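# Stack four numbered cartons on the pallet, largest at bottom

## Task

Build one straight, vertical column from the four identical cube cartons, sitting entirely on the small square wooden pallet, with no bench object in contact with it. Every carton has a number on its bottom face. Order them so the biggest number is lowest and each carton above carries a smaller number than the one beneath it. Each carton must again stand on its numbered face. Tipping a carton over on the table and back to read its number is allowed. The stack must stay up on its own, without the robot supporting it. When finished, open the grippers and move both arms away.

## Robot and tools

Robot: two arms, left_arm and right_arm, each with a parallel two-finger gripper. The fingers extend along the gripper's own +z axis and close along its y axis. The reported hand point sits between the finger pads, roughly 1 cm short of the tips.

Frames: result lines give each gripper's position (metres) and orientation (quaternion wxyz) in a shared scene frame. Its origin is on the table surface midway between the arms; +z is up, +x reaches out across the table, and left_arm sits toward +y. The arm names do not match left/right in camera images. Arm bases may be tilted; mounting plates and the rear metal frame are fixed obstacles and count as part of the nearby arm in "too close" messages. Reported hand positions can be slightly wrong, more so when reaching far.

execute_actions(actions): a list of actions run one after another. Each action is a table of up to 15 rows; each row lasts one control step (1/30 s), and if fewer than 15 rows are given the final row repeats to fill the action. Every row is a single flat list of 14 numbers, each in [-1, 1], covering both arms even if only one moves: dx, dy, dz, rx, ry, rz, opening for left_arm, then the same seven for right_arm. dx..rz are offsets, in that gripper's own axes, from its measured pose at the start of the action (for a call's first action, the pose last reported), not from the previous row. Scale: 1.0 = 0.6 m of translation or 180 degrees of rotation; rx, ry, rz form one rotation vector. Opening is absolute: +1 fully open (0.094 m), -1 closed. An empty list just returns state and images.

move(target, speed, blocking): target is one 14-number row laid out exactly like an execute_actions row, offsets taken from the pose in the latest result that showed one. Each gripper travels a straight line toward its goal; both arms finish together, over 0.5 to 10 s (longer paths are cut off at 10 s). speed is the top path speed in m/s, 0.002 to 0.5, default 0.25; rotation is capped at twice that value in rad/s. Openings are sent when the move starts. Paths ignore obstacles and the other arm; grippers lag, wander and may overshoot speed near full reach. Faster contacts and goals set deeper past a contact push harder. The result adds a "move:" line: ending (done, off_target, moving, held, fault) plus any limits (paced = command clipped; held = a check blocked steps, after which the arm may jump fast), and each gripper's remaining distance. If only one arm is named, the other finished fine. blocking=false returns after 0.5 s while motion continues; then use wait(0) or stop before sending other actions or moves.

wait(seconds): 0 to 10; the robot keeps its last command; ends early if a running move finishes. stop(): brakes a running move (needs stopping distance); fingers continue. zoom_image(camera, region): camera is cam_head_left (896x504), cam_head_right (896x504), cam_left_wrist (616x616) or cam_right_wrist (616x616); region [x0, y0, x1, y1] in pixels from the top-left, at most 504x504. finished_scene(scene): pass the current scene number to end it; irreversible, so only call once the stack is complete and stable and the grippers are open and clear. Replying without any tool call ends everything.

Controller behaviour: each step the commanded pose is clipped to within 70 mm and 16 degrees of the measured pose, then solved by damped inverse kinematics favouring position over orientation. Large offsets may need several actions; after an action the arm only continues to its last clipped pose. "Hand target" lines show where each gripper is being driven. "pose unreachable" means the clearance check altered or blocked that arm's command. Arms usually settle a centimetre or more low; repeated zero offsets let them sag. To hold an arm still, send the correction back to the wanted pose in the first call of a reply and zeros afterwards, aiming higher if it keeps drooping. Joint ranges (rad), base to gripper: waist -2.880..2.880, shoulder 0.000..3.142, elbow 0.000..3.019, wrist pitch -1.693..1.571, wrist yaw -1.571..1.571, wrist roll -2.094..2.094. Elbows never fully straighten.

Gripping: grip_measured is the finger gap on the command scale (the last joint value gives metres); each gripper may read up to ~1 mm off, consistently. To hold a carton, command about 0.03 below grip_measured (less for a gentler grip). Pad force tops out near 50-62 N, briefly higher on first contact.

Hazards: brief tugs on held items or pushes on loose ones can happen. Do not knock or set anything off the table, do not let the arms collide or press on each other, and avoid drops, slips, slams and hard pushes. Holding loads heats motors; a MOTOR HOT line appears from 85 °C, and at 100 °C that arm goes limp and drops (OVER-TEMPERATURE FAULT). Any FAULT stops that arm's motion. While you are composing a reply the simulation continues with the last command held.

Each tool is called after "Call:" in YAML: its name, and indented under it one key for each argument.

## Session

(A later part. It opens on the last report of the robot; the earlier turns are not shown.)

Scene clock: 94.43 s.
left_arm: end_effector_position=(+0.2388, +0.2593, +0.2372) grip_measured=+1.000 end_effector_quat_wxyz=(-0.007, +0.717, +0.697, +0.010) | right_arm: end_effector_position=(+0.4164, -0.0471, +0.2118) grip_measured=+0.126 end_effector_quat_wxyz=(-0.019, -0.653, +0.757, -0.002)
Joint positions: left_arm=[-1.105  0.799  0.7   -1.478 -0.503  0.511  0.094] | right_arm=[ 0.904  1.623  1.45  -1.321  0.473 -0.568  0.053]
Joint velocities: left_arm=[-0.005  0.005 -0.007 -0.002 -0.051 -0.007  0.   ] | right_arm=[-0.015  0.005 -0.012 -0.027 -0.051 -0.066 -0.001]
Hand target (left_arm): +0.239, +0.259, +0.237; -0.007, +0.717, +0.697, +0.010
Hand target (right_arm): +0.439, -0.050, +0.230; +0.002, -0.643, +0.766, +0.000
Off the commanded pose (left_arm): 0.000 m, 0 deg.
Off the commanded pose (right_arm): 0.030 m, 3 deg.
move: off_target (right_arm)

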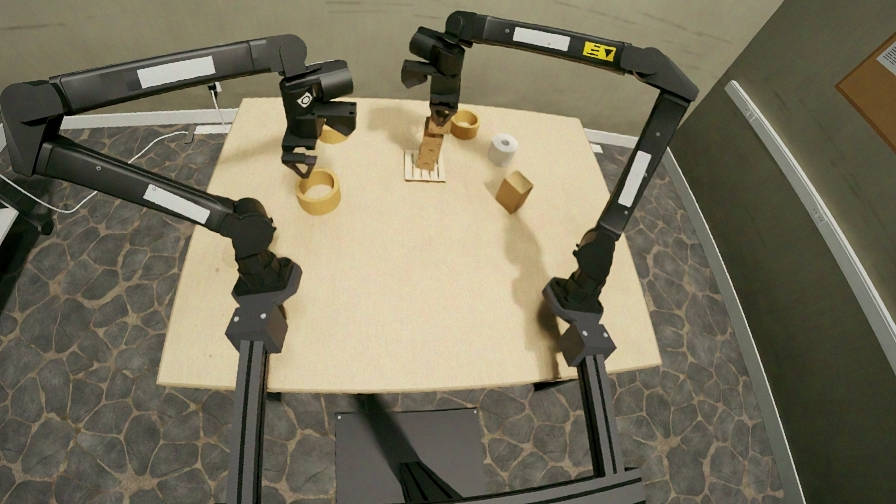

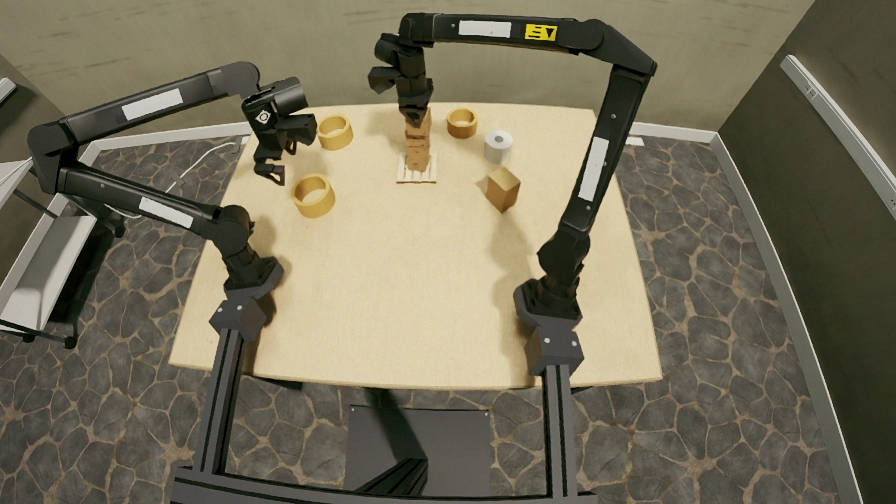

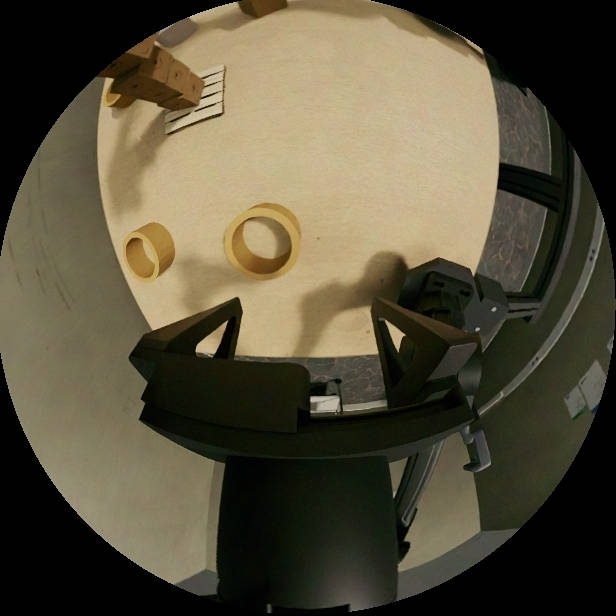

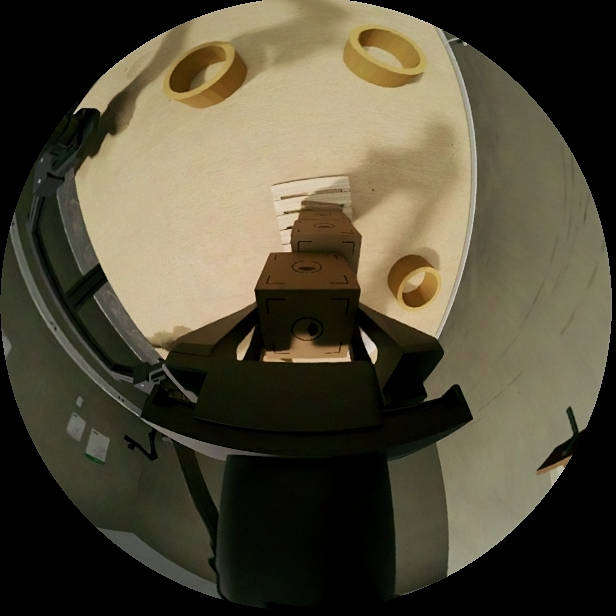

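Call:
move:
  target: [0,0,0,0,0,0,1,-0.005,-0.05,-0.08,0.012,-0.014,0.005,0.06]
  speed: 0.08

Scene clock: 95.67 s.
left_arm: end_effector_position=(+0.2388, +0.2593, +0.2372) grip_measured=+1.000 end_effector_quat_wxyz=(-0.007, +0.717, +0.697, +0.010) | right_arm: end_effector_position=(+0.4308, -0.0500, +0.2341) grip_measured=+0.126 end_effector_quat_wxyz=(-0.017, -0.652, +0.758, -0.005)
Joint positions: left_arm=[-1.105  0.799  0.7   -1.478 -0.503  0.511  0.094] | right_arm=[ 0.904  1.623  1.517 -1.385  0.48  -0.569  0.053]
Joint velocities: left_arm=[-0.005 -0.005  0.012 -0.007 -0.066 -0.037  0.   ] | right_arm=[-0.005 -0.015 -0.012 -0.017  0.051 -0.051  0.   ]
Hand target (left_arm): +0.239, +0.259, +0.237; -0.007, +0.717, +0.697, +0.010
Hand target (right_arm): +0.446, -0.048, +0.259; +0.010, -0.647, +0.762, -0.002
Off the commanded pose (left_arm): 0.000 m, 0 deg.
Off the commanded pose (right_arm): 0.030 m, 3 deg.
move: off_target (right_arm)

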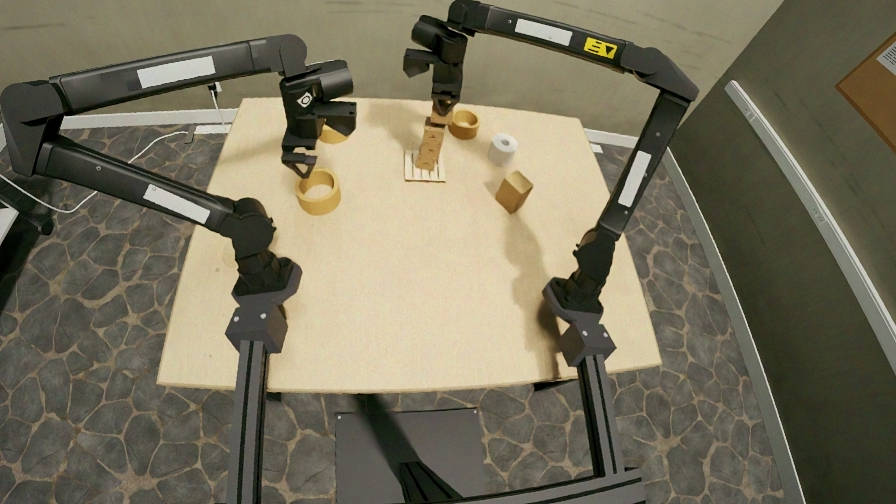

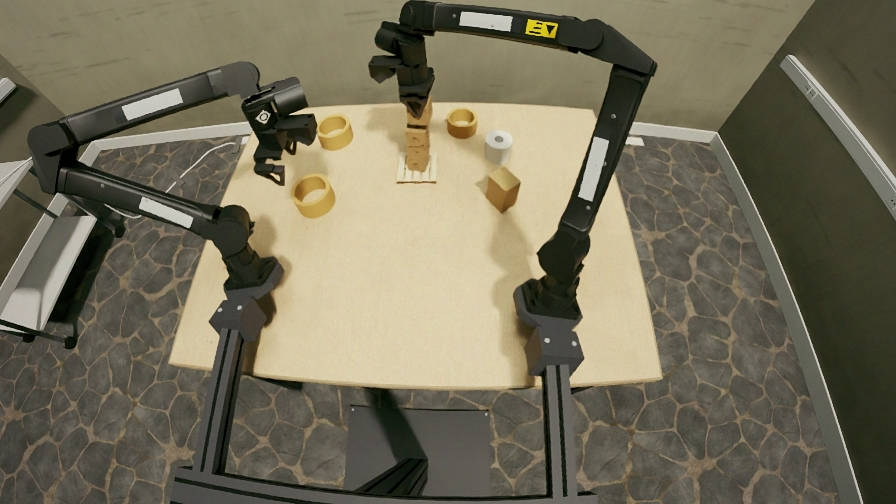

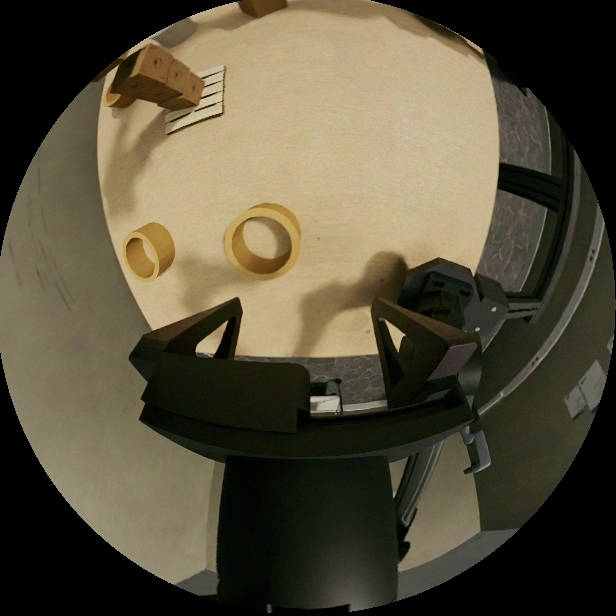

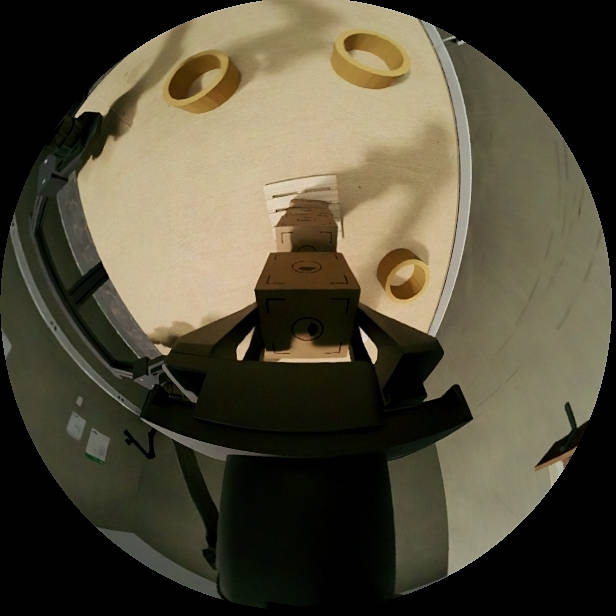

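Goal (.431,-.042,.21).

Call:
move:
  target: [0,0,0,0,0,0,1,-0.015,-0.008,0.04,0.005,-0.01,0.005,0.06]
  speed: 0.04

Call:
zoom_image:
  camera: "cam_left_wrist"
  region: [60,10,240,150]

Scene clock: 96.87 s.
left_arm: end_effector_position=(+0.2388, +0.2593, +0.2372) grip_measured=+1.000 end_effector_quat_wxyz=(-0.007, +0.717, +0.697, +0.010) | right_arm: end_effector_position=(+0.4359, -0.0402, +0.2215) grip_measured=+0.126 end_effector_quat_wxyz=(+0.009, -0.644, +0.765, +0.000)
Joint positions: left_arm=[-1.105  0.799  0.7   -1.478 -0.503  0.511  0.094] | right_arm=[ 0.897  1.623  1.485 -1.29   0.475 -0.582  0.053]
Joint velocities: left_arm=[ 0.005  0.005  0.002 -0.002 -0.022 -0.051  0.   ] | right_arm=[-0.015 -0.005 -0.007  0.007  0.022 -0.051 -0.   ]
Hand target (left_arm): +0.239, +0.259, +0.237; -0.007, +0.717, +0.697, +0.010
Hand target (right_arm): +0.437, -0.043, +0.210; +0.001, -0.646, +0.763, -0.001
Off the commanded pose (left_arm): 0.000 m, 0 deg.
Off the commanded pose (right_arm): 0.012 m, 1 deg.
move: off_target (right_arm)

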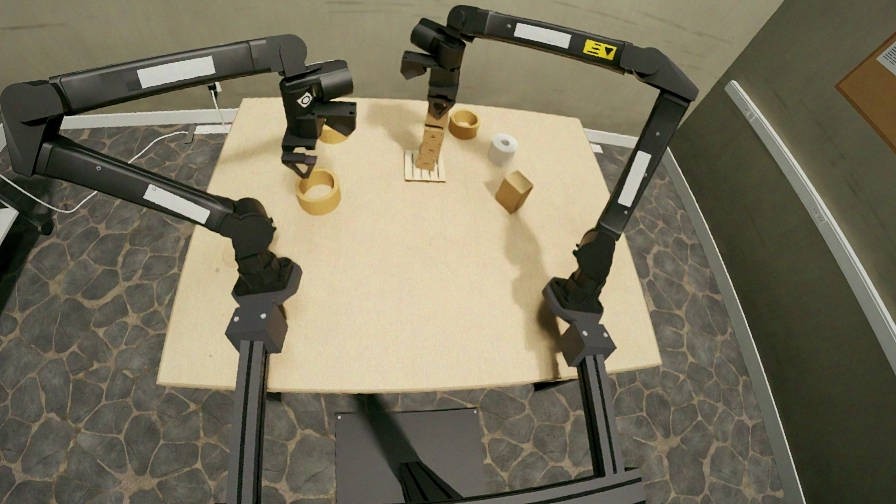

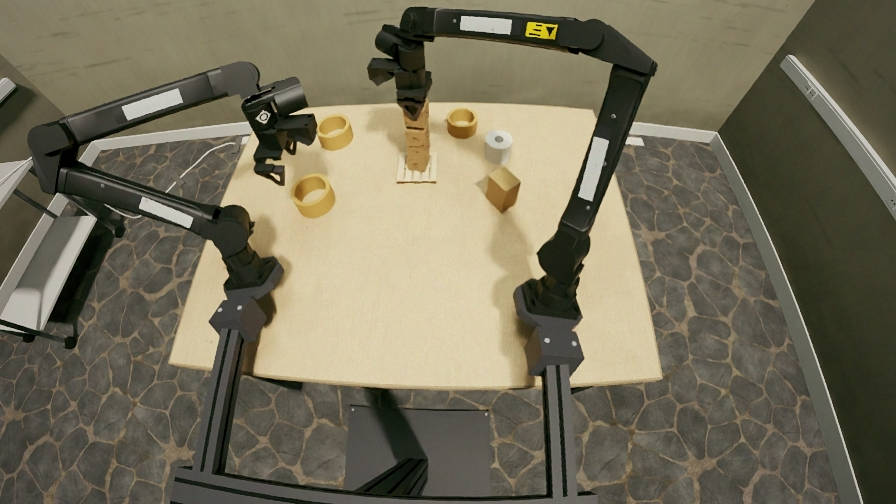

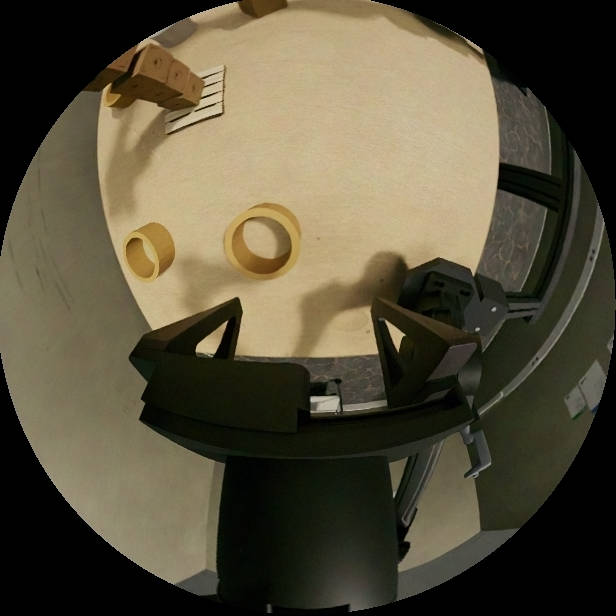

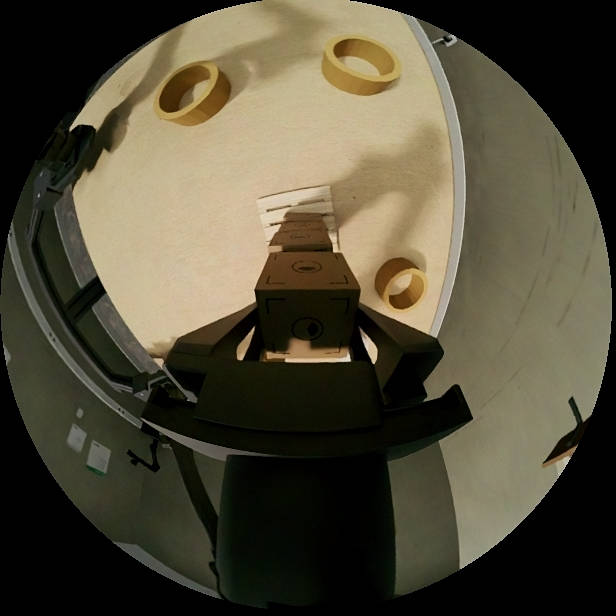

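Region (60, 10, 240, 150) of cam_left_wrist's 616x616 image, scaled by 2.800, with more detail than that image has.

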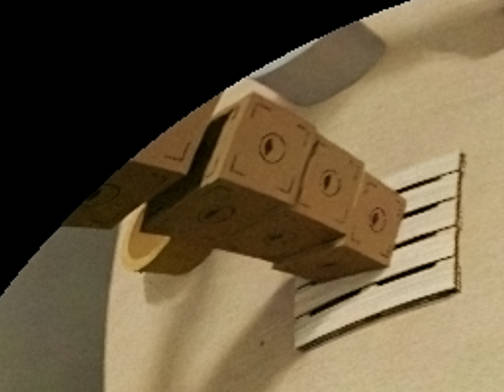

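Call:
move:
  target: [0,0,0,0,0,0,1,0.014,0.008,0.03,0,0,0,0.06]
  speed: 0.03

Call:
zoom_image:
  camera: "cam_left_wrist"
  region: [60,10,240,150]

Scene clock: 97.90 s.
left_arm: end_effector_position=(+0.2388, +0.2593, +0.2372) grip_measured=+1.000 end_effector_quat_wxyz=(-0.007, +0.717, +0.697, +0.010) | right_arm: end_effector_position=(+0.4259, -0.0392, +0.2059) grip_measured=+0.126 end_effector_quat_wxyz=(+0.008, -0.646, +0.763, +0.001)
Joint positions: left_arm=[-1.105  0.799  0.7   -1.478 -0.503  0.511  0.094] | right_arm=[ 0.896  1.622  1.437 -1.245  0.473 -0.587  0.053]
Joint velocities: left_arm=[ 0.005 -0.005  0.002 -0.007 -0.037 -0.007  0.   ] | right_arm=[-0.005  0.005 -0.017  0.012 -0.007 -0.022 -0.   ]
Hand target (left_arm): +0.239, +0.259, +0.237; -0.007, +0.717, +0.697, +0.010
Hand target (right_arm): +0.430, -0.048, +0.203; +0.009, -0.644, +0.765, +0.000
Off the commanded pose (left_arm): 0.000 m, 0 deg.
Off the commanded pose (right_arm): 0.010 m, 0 deg.
move: done

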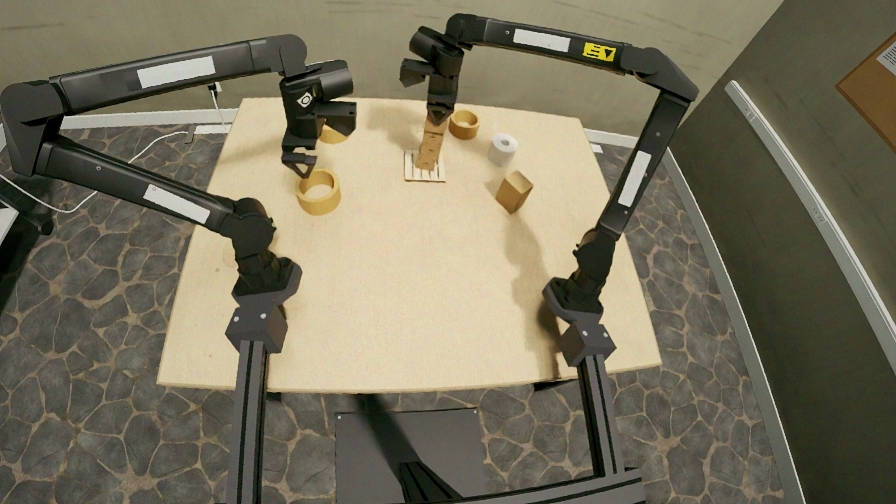

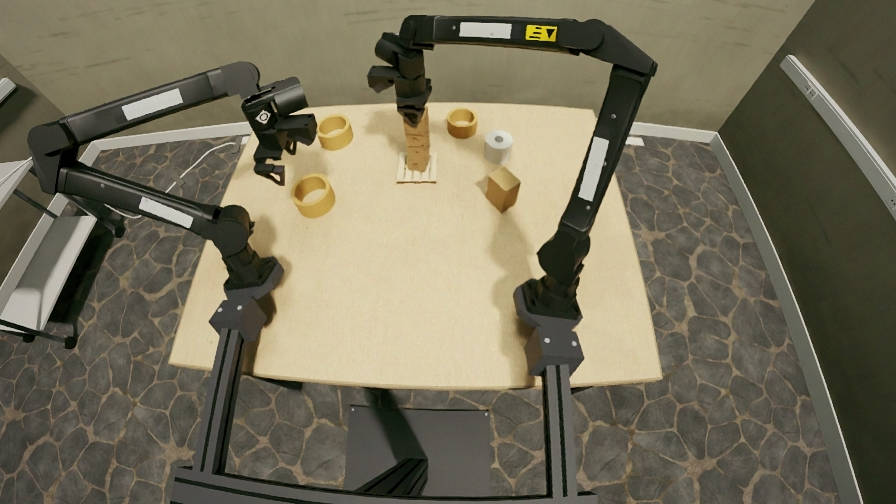

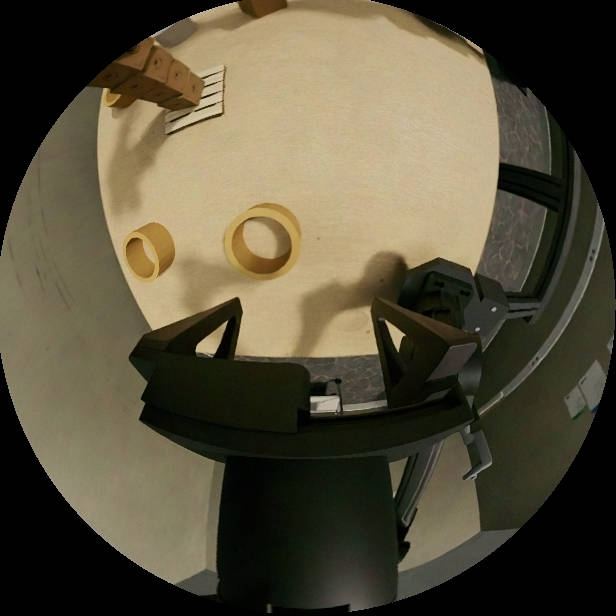

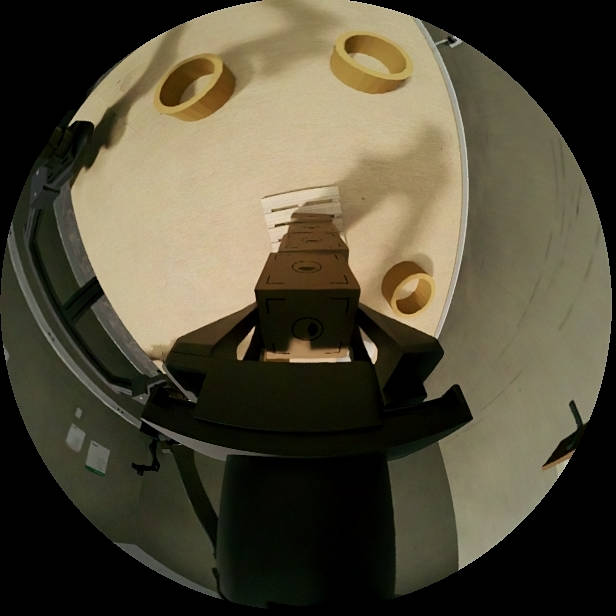

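Region (60, 10, 240, 150) of cam_left_wrist's 616x616 image, scaled by 2.800, with more detail than that image has.

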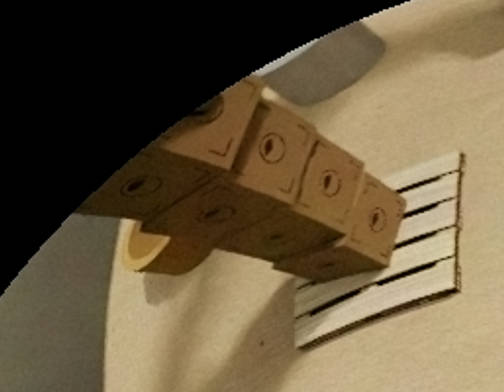

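Call:
execute_actions:
  actions:
    - [[0,0,0,0,0,0,1,0.012,-0.022,0,0,0,0.008,0.06]]

Call:
zoom_image:
  camera: "cam_left_wrist"
  region: [60,10,240,150]

Scene clock: 98.60 s.
left_arm: end_effector_position=(+0.2388, +0.2593, +0.2372) grip_measured=+1.000 end_effector_quat_wxyz=(-0.007, +0.717, +0.697, +0.010) | right_arm: end_effector_position=(+0.4258, -0.0394, +0.2056) grip_measured=+0.126 end_effector_quat_wxyz=(+0.007, -0.646, +0.763, +0.002)
Joint positions: left_arm=[-1.105  0.799  0.7   -1.478 -0.503  0.511  0.094] | right_arm=[ 0.895  1.622  1.437 -1.245  0.47  -0.588  0.053]
Joint velocities: left_arm=[-0.005  0.005 -0.002  0.017  0.037  0.037  0.   ] | right_arm=[ 0.005 -0.015 -0.002 -0.002  0.007 -0.051 -0.   ]
Hand target (left_arm): +0.239, +0.259, +0.237; -0.007, +0.717, +0.697, +0.010
Hand target (right_arm): +0.437, -0.048, +0.206; +0.008, -0.637, +0.771, +0.001
Off the commanded pose (left_arm): 0.000 m, 0 deg.
Off the commanded pose (right_arm): 0.015 m, 1 deg.

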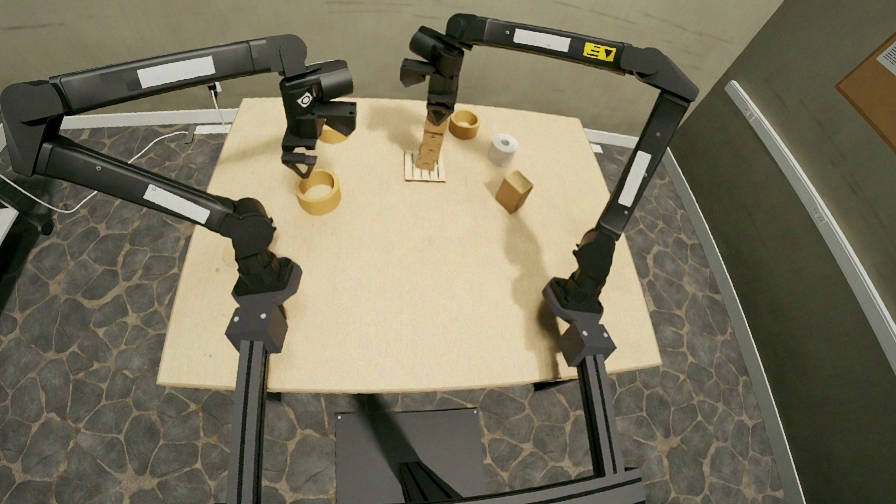

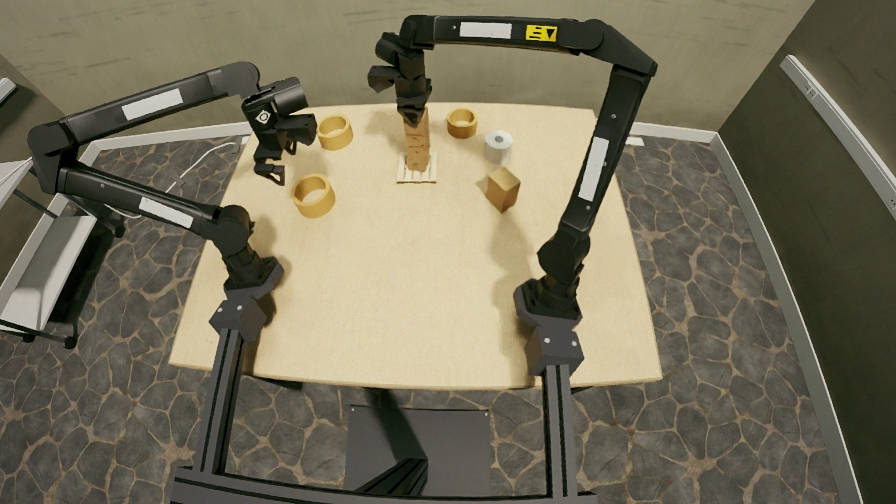

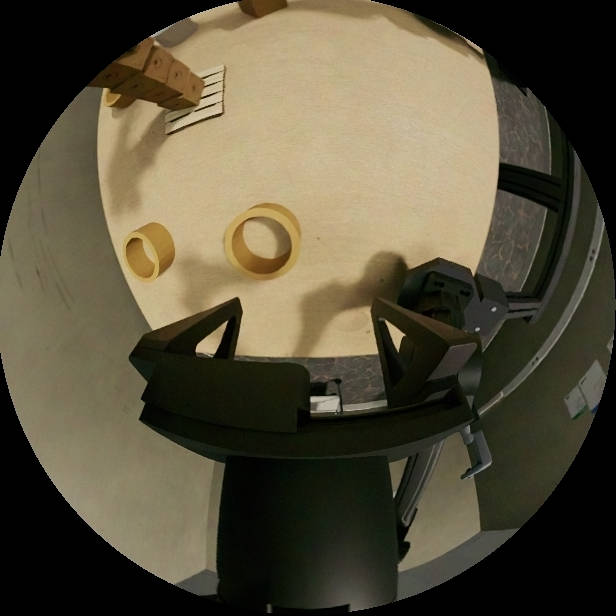

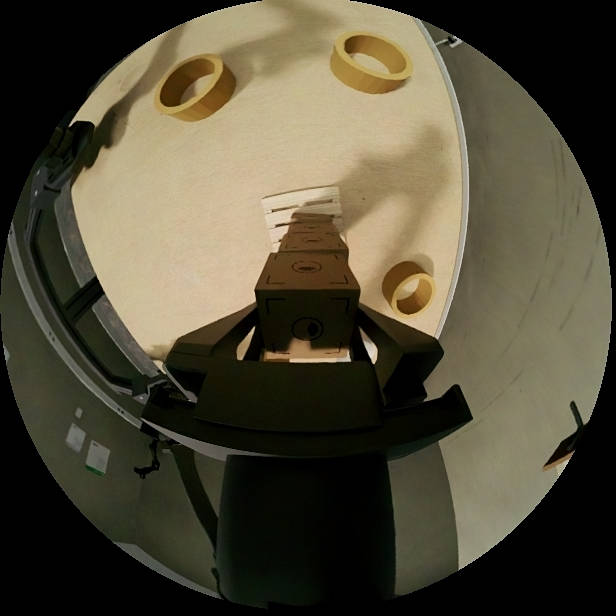

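Region (60, 10, 240, 150) of cam_left_wrist's 616x616 image, scaled by 2.800, with more detail than that image has.

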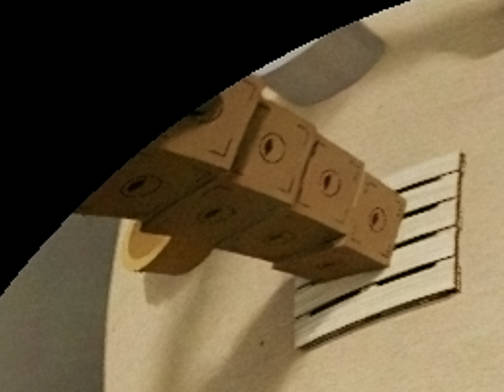

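Relative to the bottom carton it's well aligned; accept.

Call:
execute_actions:
  actions:
    - [[0,0,0,0,0,0,1,0,0,0,0,0,0,1]]
    - [[0,0,0,0,0,0,1,0,0,0,0,0,0,1]]

Call:
move:
  target: [0,0,0,0,0,0,1,-0.01,-0.015,-0.17,0,0,0,1]
  speed: 0.15

Call:
move:
  target: [0,0,0,0,0,0,1,0.42,0.27,0.03,0,0,0,1]
  speed: 0.35

Scene clock: 99.87 s.
left_arm: end_effector_position=(+0.2388, +0.2593, +0.2372) grip_measured=+1.000 end_effector_quat_wxyz=(-0.007, +0.717, +0.697, +0.010) | right_arm: end_effector_position=(+0.4258, -0.0394, +0.2056) grip_measured=+1.000 end_effector_quat_wxyz=(+0.007, -0.646, +0.763, +0.002)
Joint positions: left_arm=[-1.105  0.799  0.7   -1.478 -0.503  0.511  0.094] | right_arm=[ 0.895  1.622  1.437 -1.245  0.47  -0.588  0.094]
Joint velocities: left_arm=[-0.015 -0.005  0.007 -0.007 -0.007 -0.022  0.   ] | right_arm=[ 0.005 -0.024 -0.017 -0.017  0.007 -0.037  0.   ]
Hand target (left_arm): +0.239, +0.259, +0.237; -0.007, +0.717, +0.697, +0.010
Hand target (right_arm): +0.426, -0.039, +0.206; +0.007, -0.646, +0.763, +0.002
Off the commanded pose (left_arm): 0.000 m, 0 deg.
Off the commanded pose (right_arm): 0.000 m, 0 deg.

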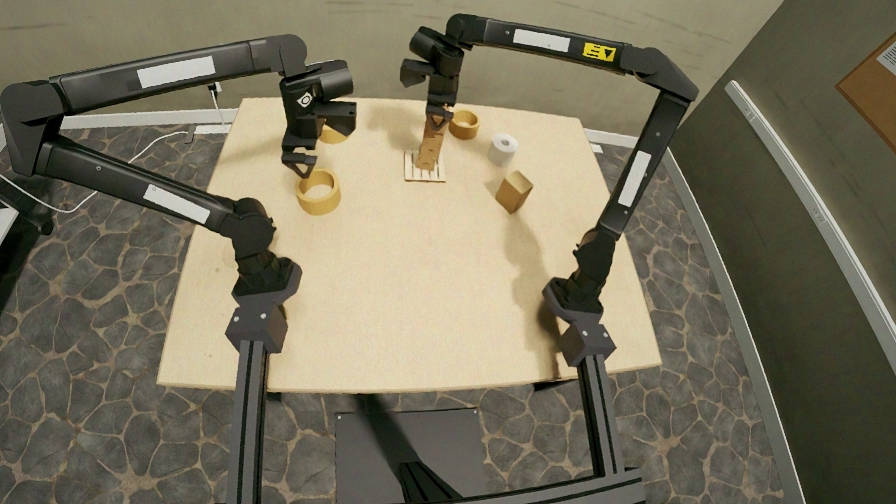

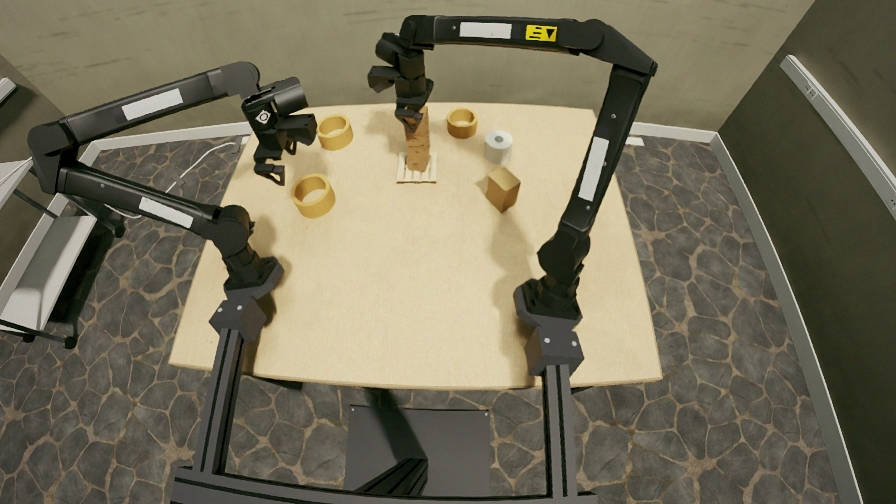

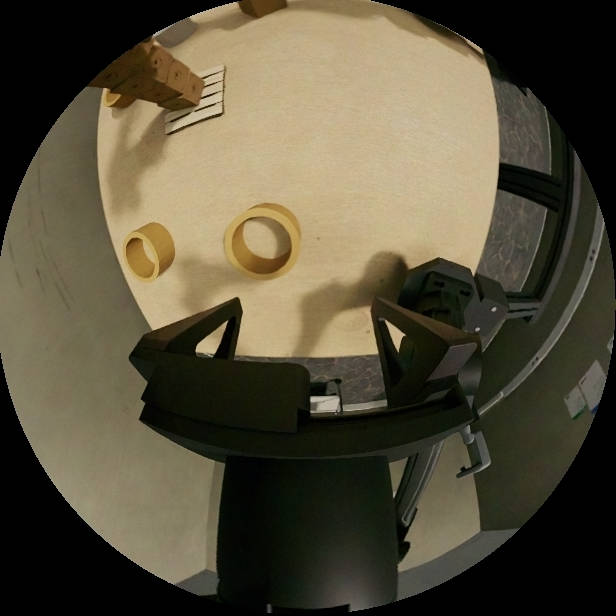

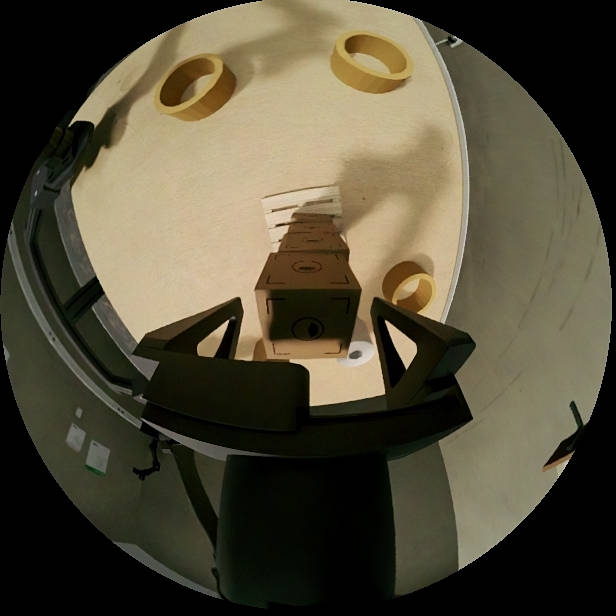

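Scene clock: 100.97 s.
left_arm: end_effector_position=(+0.2388, +0.2593, +0.2372) grip_measured=+1.000 end_effector_quat_wxyz=(-0.007, +0.717, +0.697, +0.010) | right_arm: end_effector_position=(+0.4231, -0.0396, +0.2858) grip_measured=+1.000 end_effector_quat_wxyz=(-0.016, -0.657, +0.754, -0.002)
Joint positions: left_arm=[-1.105  0.799  0.7   -1.478 -0.503  0.511  0.094] | right_arm=[ 0.973  1.62   1.621 -1.526  0.479 -0.504  0.094]
Joint velocities: left_arm=[-0.015 -0.015 -0.007 -0.002  0.022 -0.095  0.   ] | right_arm=[ 0.005 -0.005 -0.007 -0.007 -0.007  0.007  0.   ]
Hand target (left_arm): +0.239, +0.259, +0.237; -0.007, +0.717, +0.697, +0.010
Hand target (right_arm): +0.433, -0.036, +0.308; +0.006, -0.646, +0.763, +0.002
Off the commanded pose (left_arm): 0.000 m, 0 deg.
Off the commanded pose (right_arm): 0.025 m, 3 deg.
move: off_target (right_arm)

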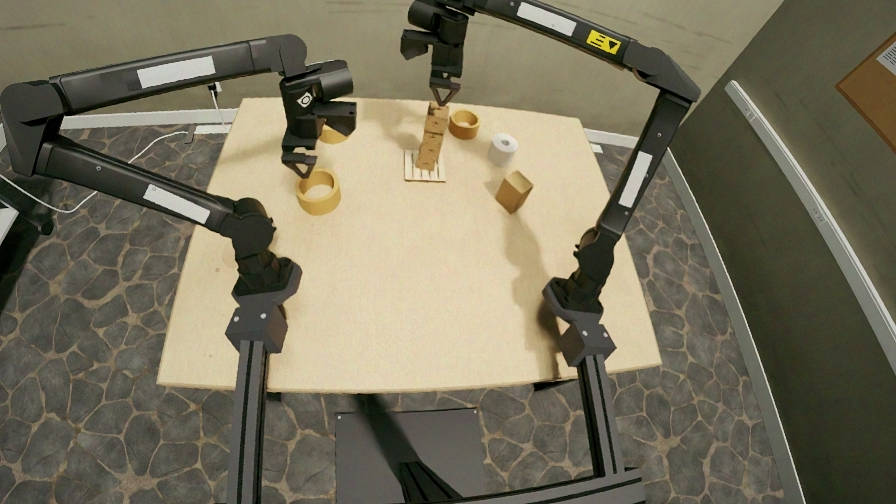

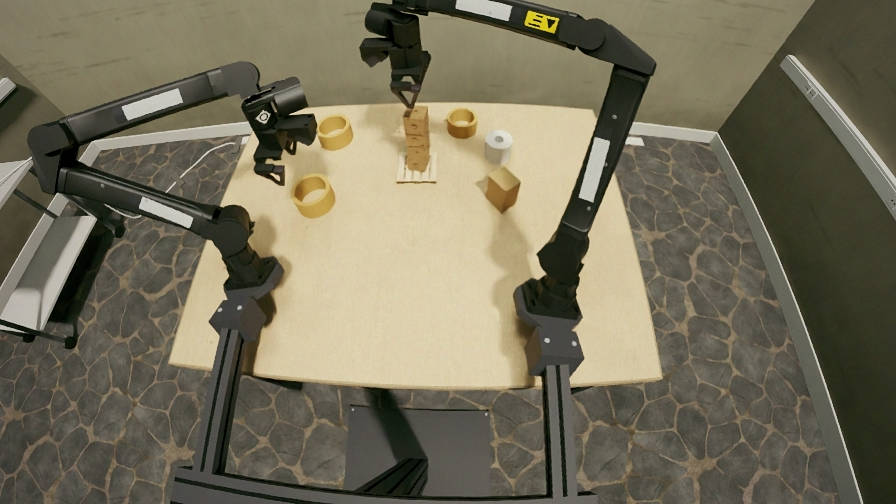

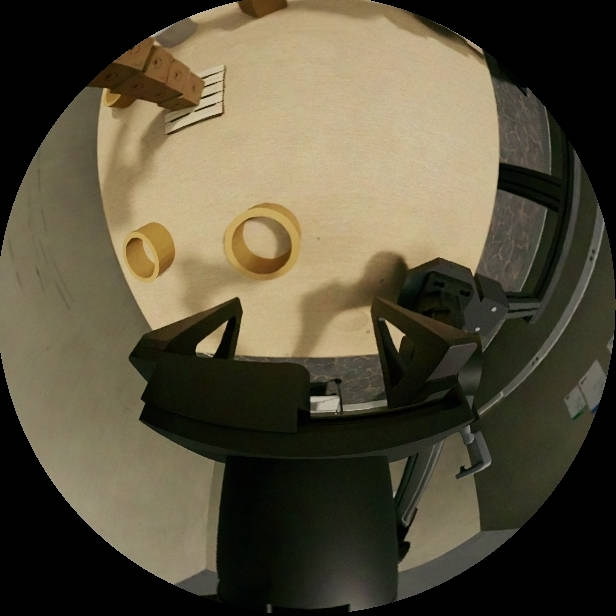

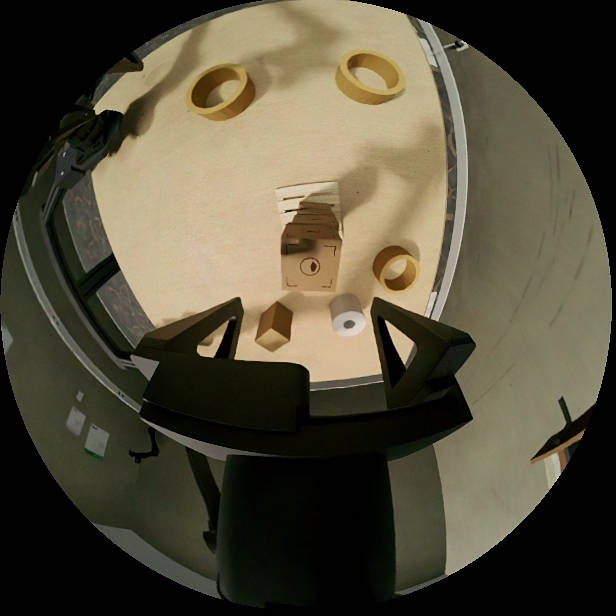

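Scene clock: 102.27 s.
left_arm: end_effector_position=(+0.2388, +0.2593, +0.2372) grip_measured=+1.000 end_effector_quat_wxyz=(-0.007, +0.717, +0.697, +0.010) | right_arm: end_effector_position=(+0.2292, -0.2666, +0.2756) grip_measured=+1.000 end_effector_quat_wxyz=(-0.010, -0.656, +0.755, -0.000)
Joint positions: left_arm=[-1.105  0.799  0.7   -1.478 -0.503  0.511  0.094] | right_arm=[ 1.013  0.813  0.847 -1.564  0.48  -0.463  0.094]
Joint velocities: left_arm=[ 0.005  0.005 -0.002 -0.002 -0.051 -0.125  0.   ] | right_arm=[-0.015 -0.005 -0.002 -0.017  0.007 -0.007  0.   ]
Hand target (left_arm): +0.239, +0.259, +0.237; -0.007, +0.717, +0.697, +0.010
Hand target (right_arm): +0.226, -0.265, +0.273; -0.017, -0.657, +0.754, -0.003
Off the commanded pose (left_arm): 0.000 m, 0 deg.
Off the commanded pose (right_arm): 0.003 m, 1 deg.
move: done

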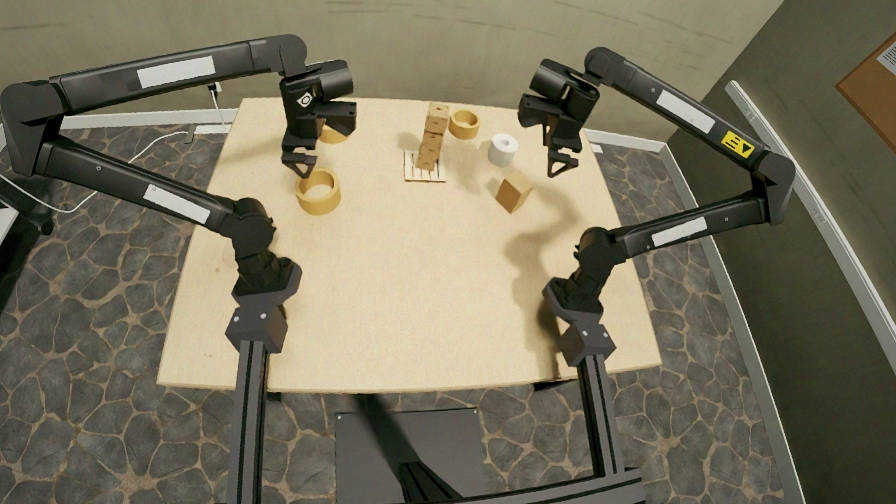

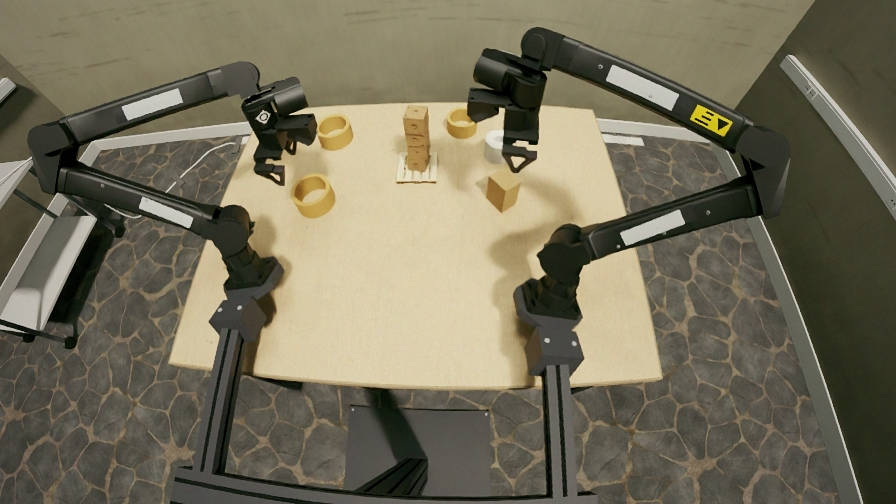

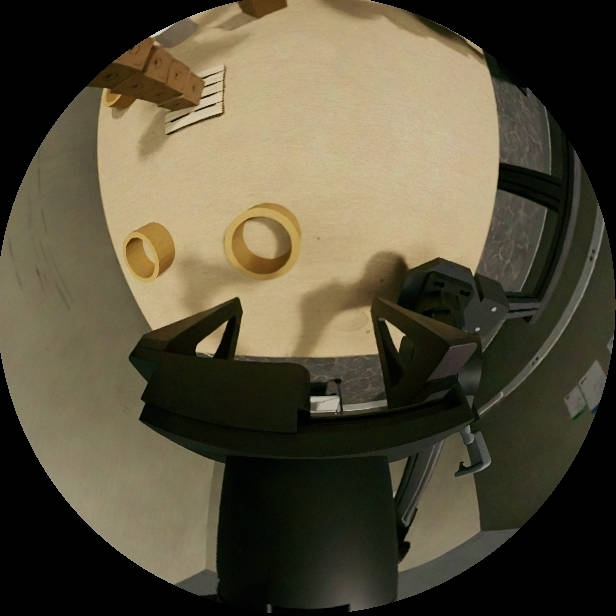

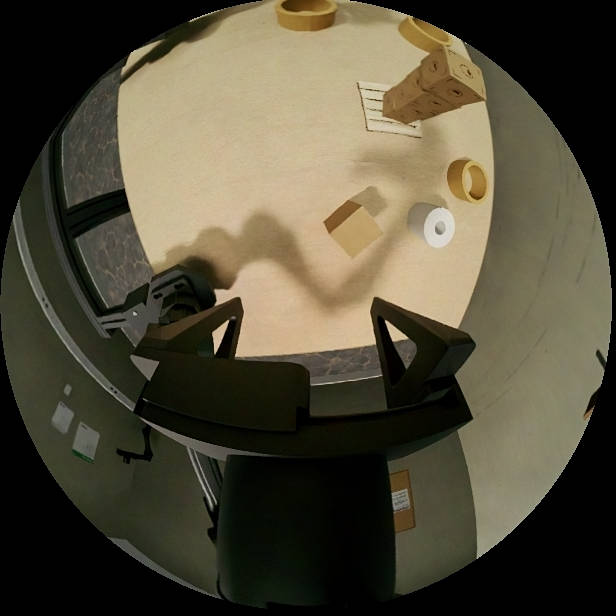

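Call:
finished_scene:
  scene: 1

The scene is finished: the task was done.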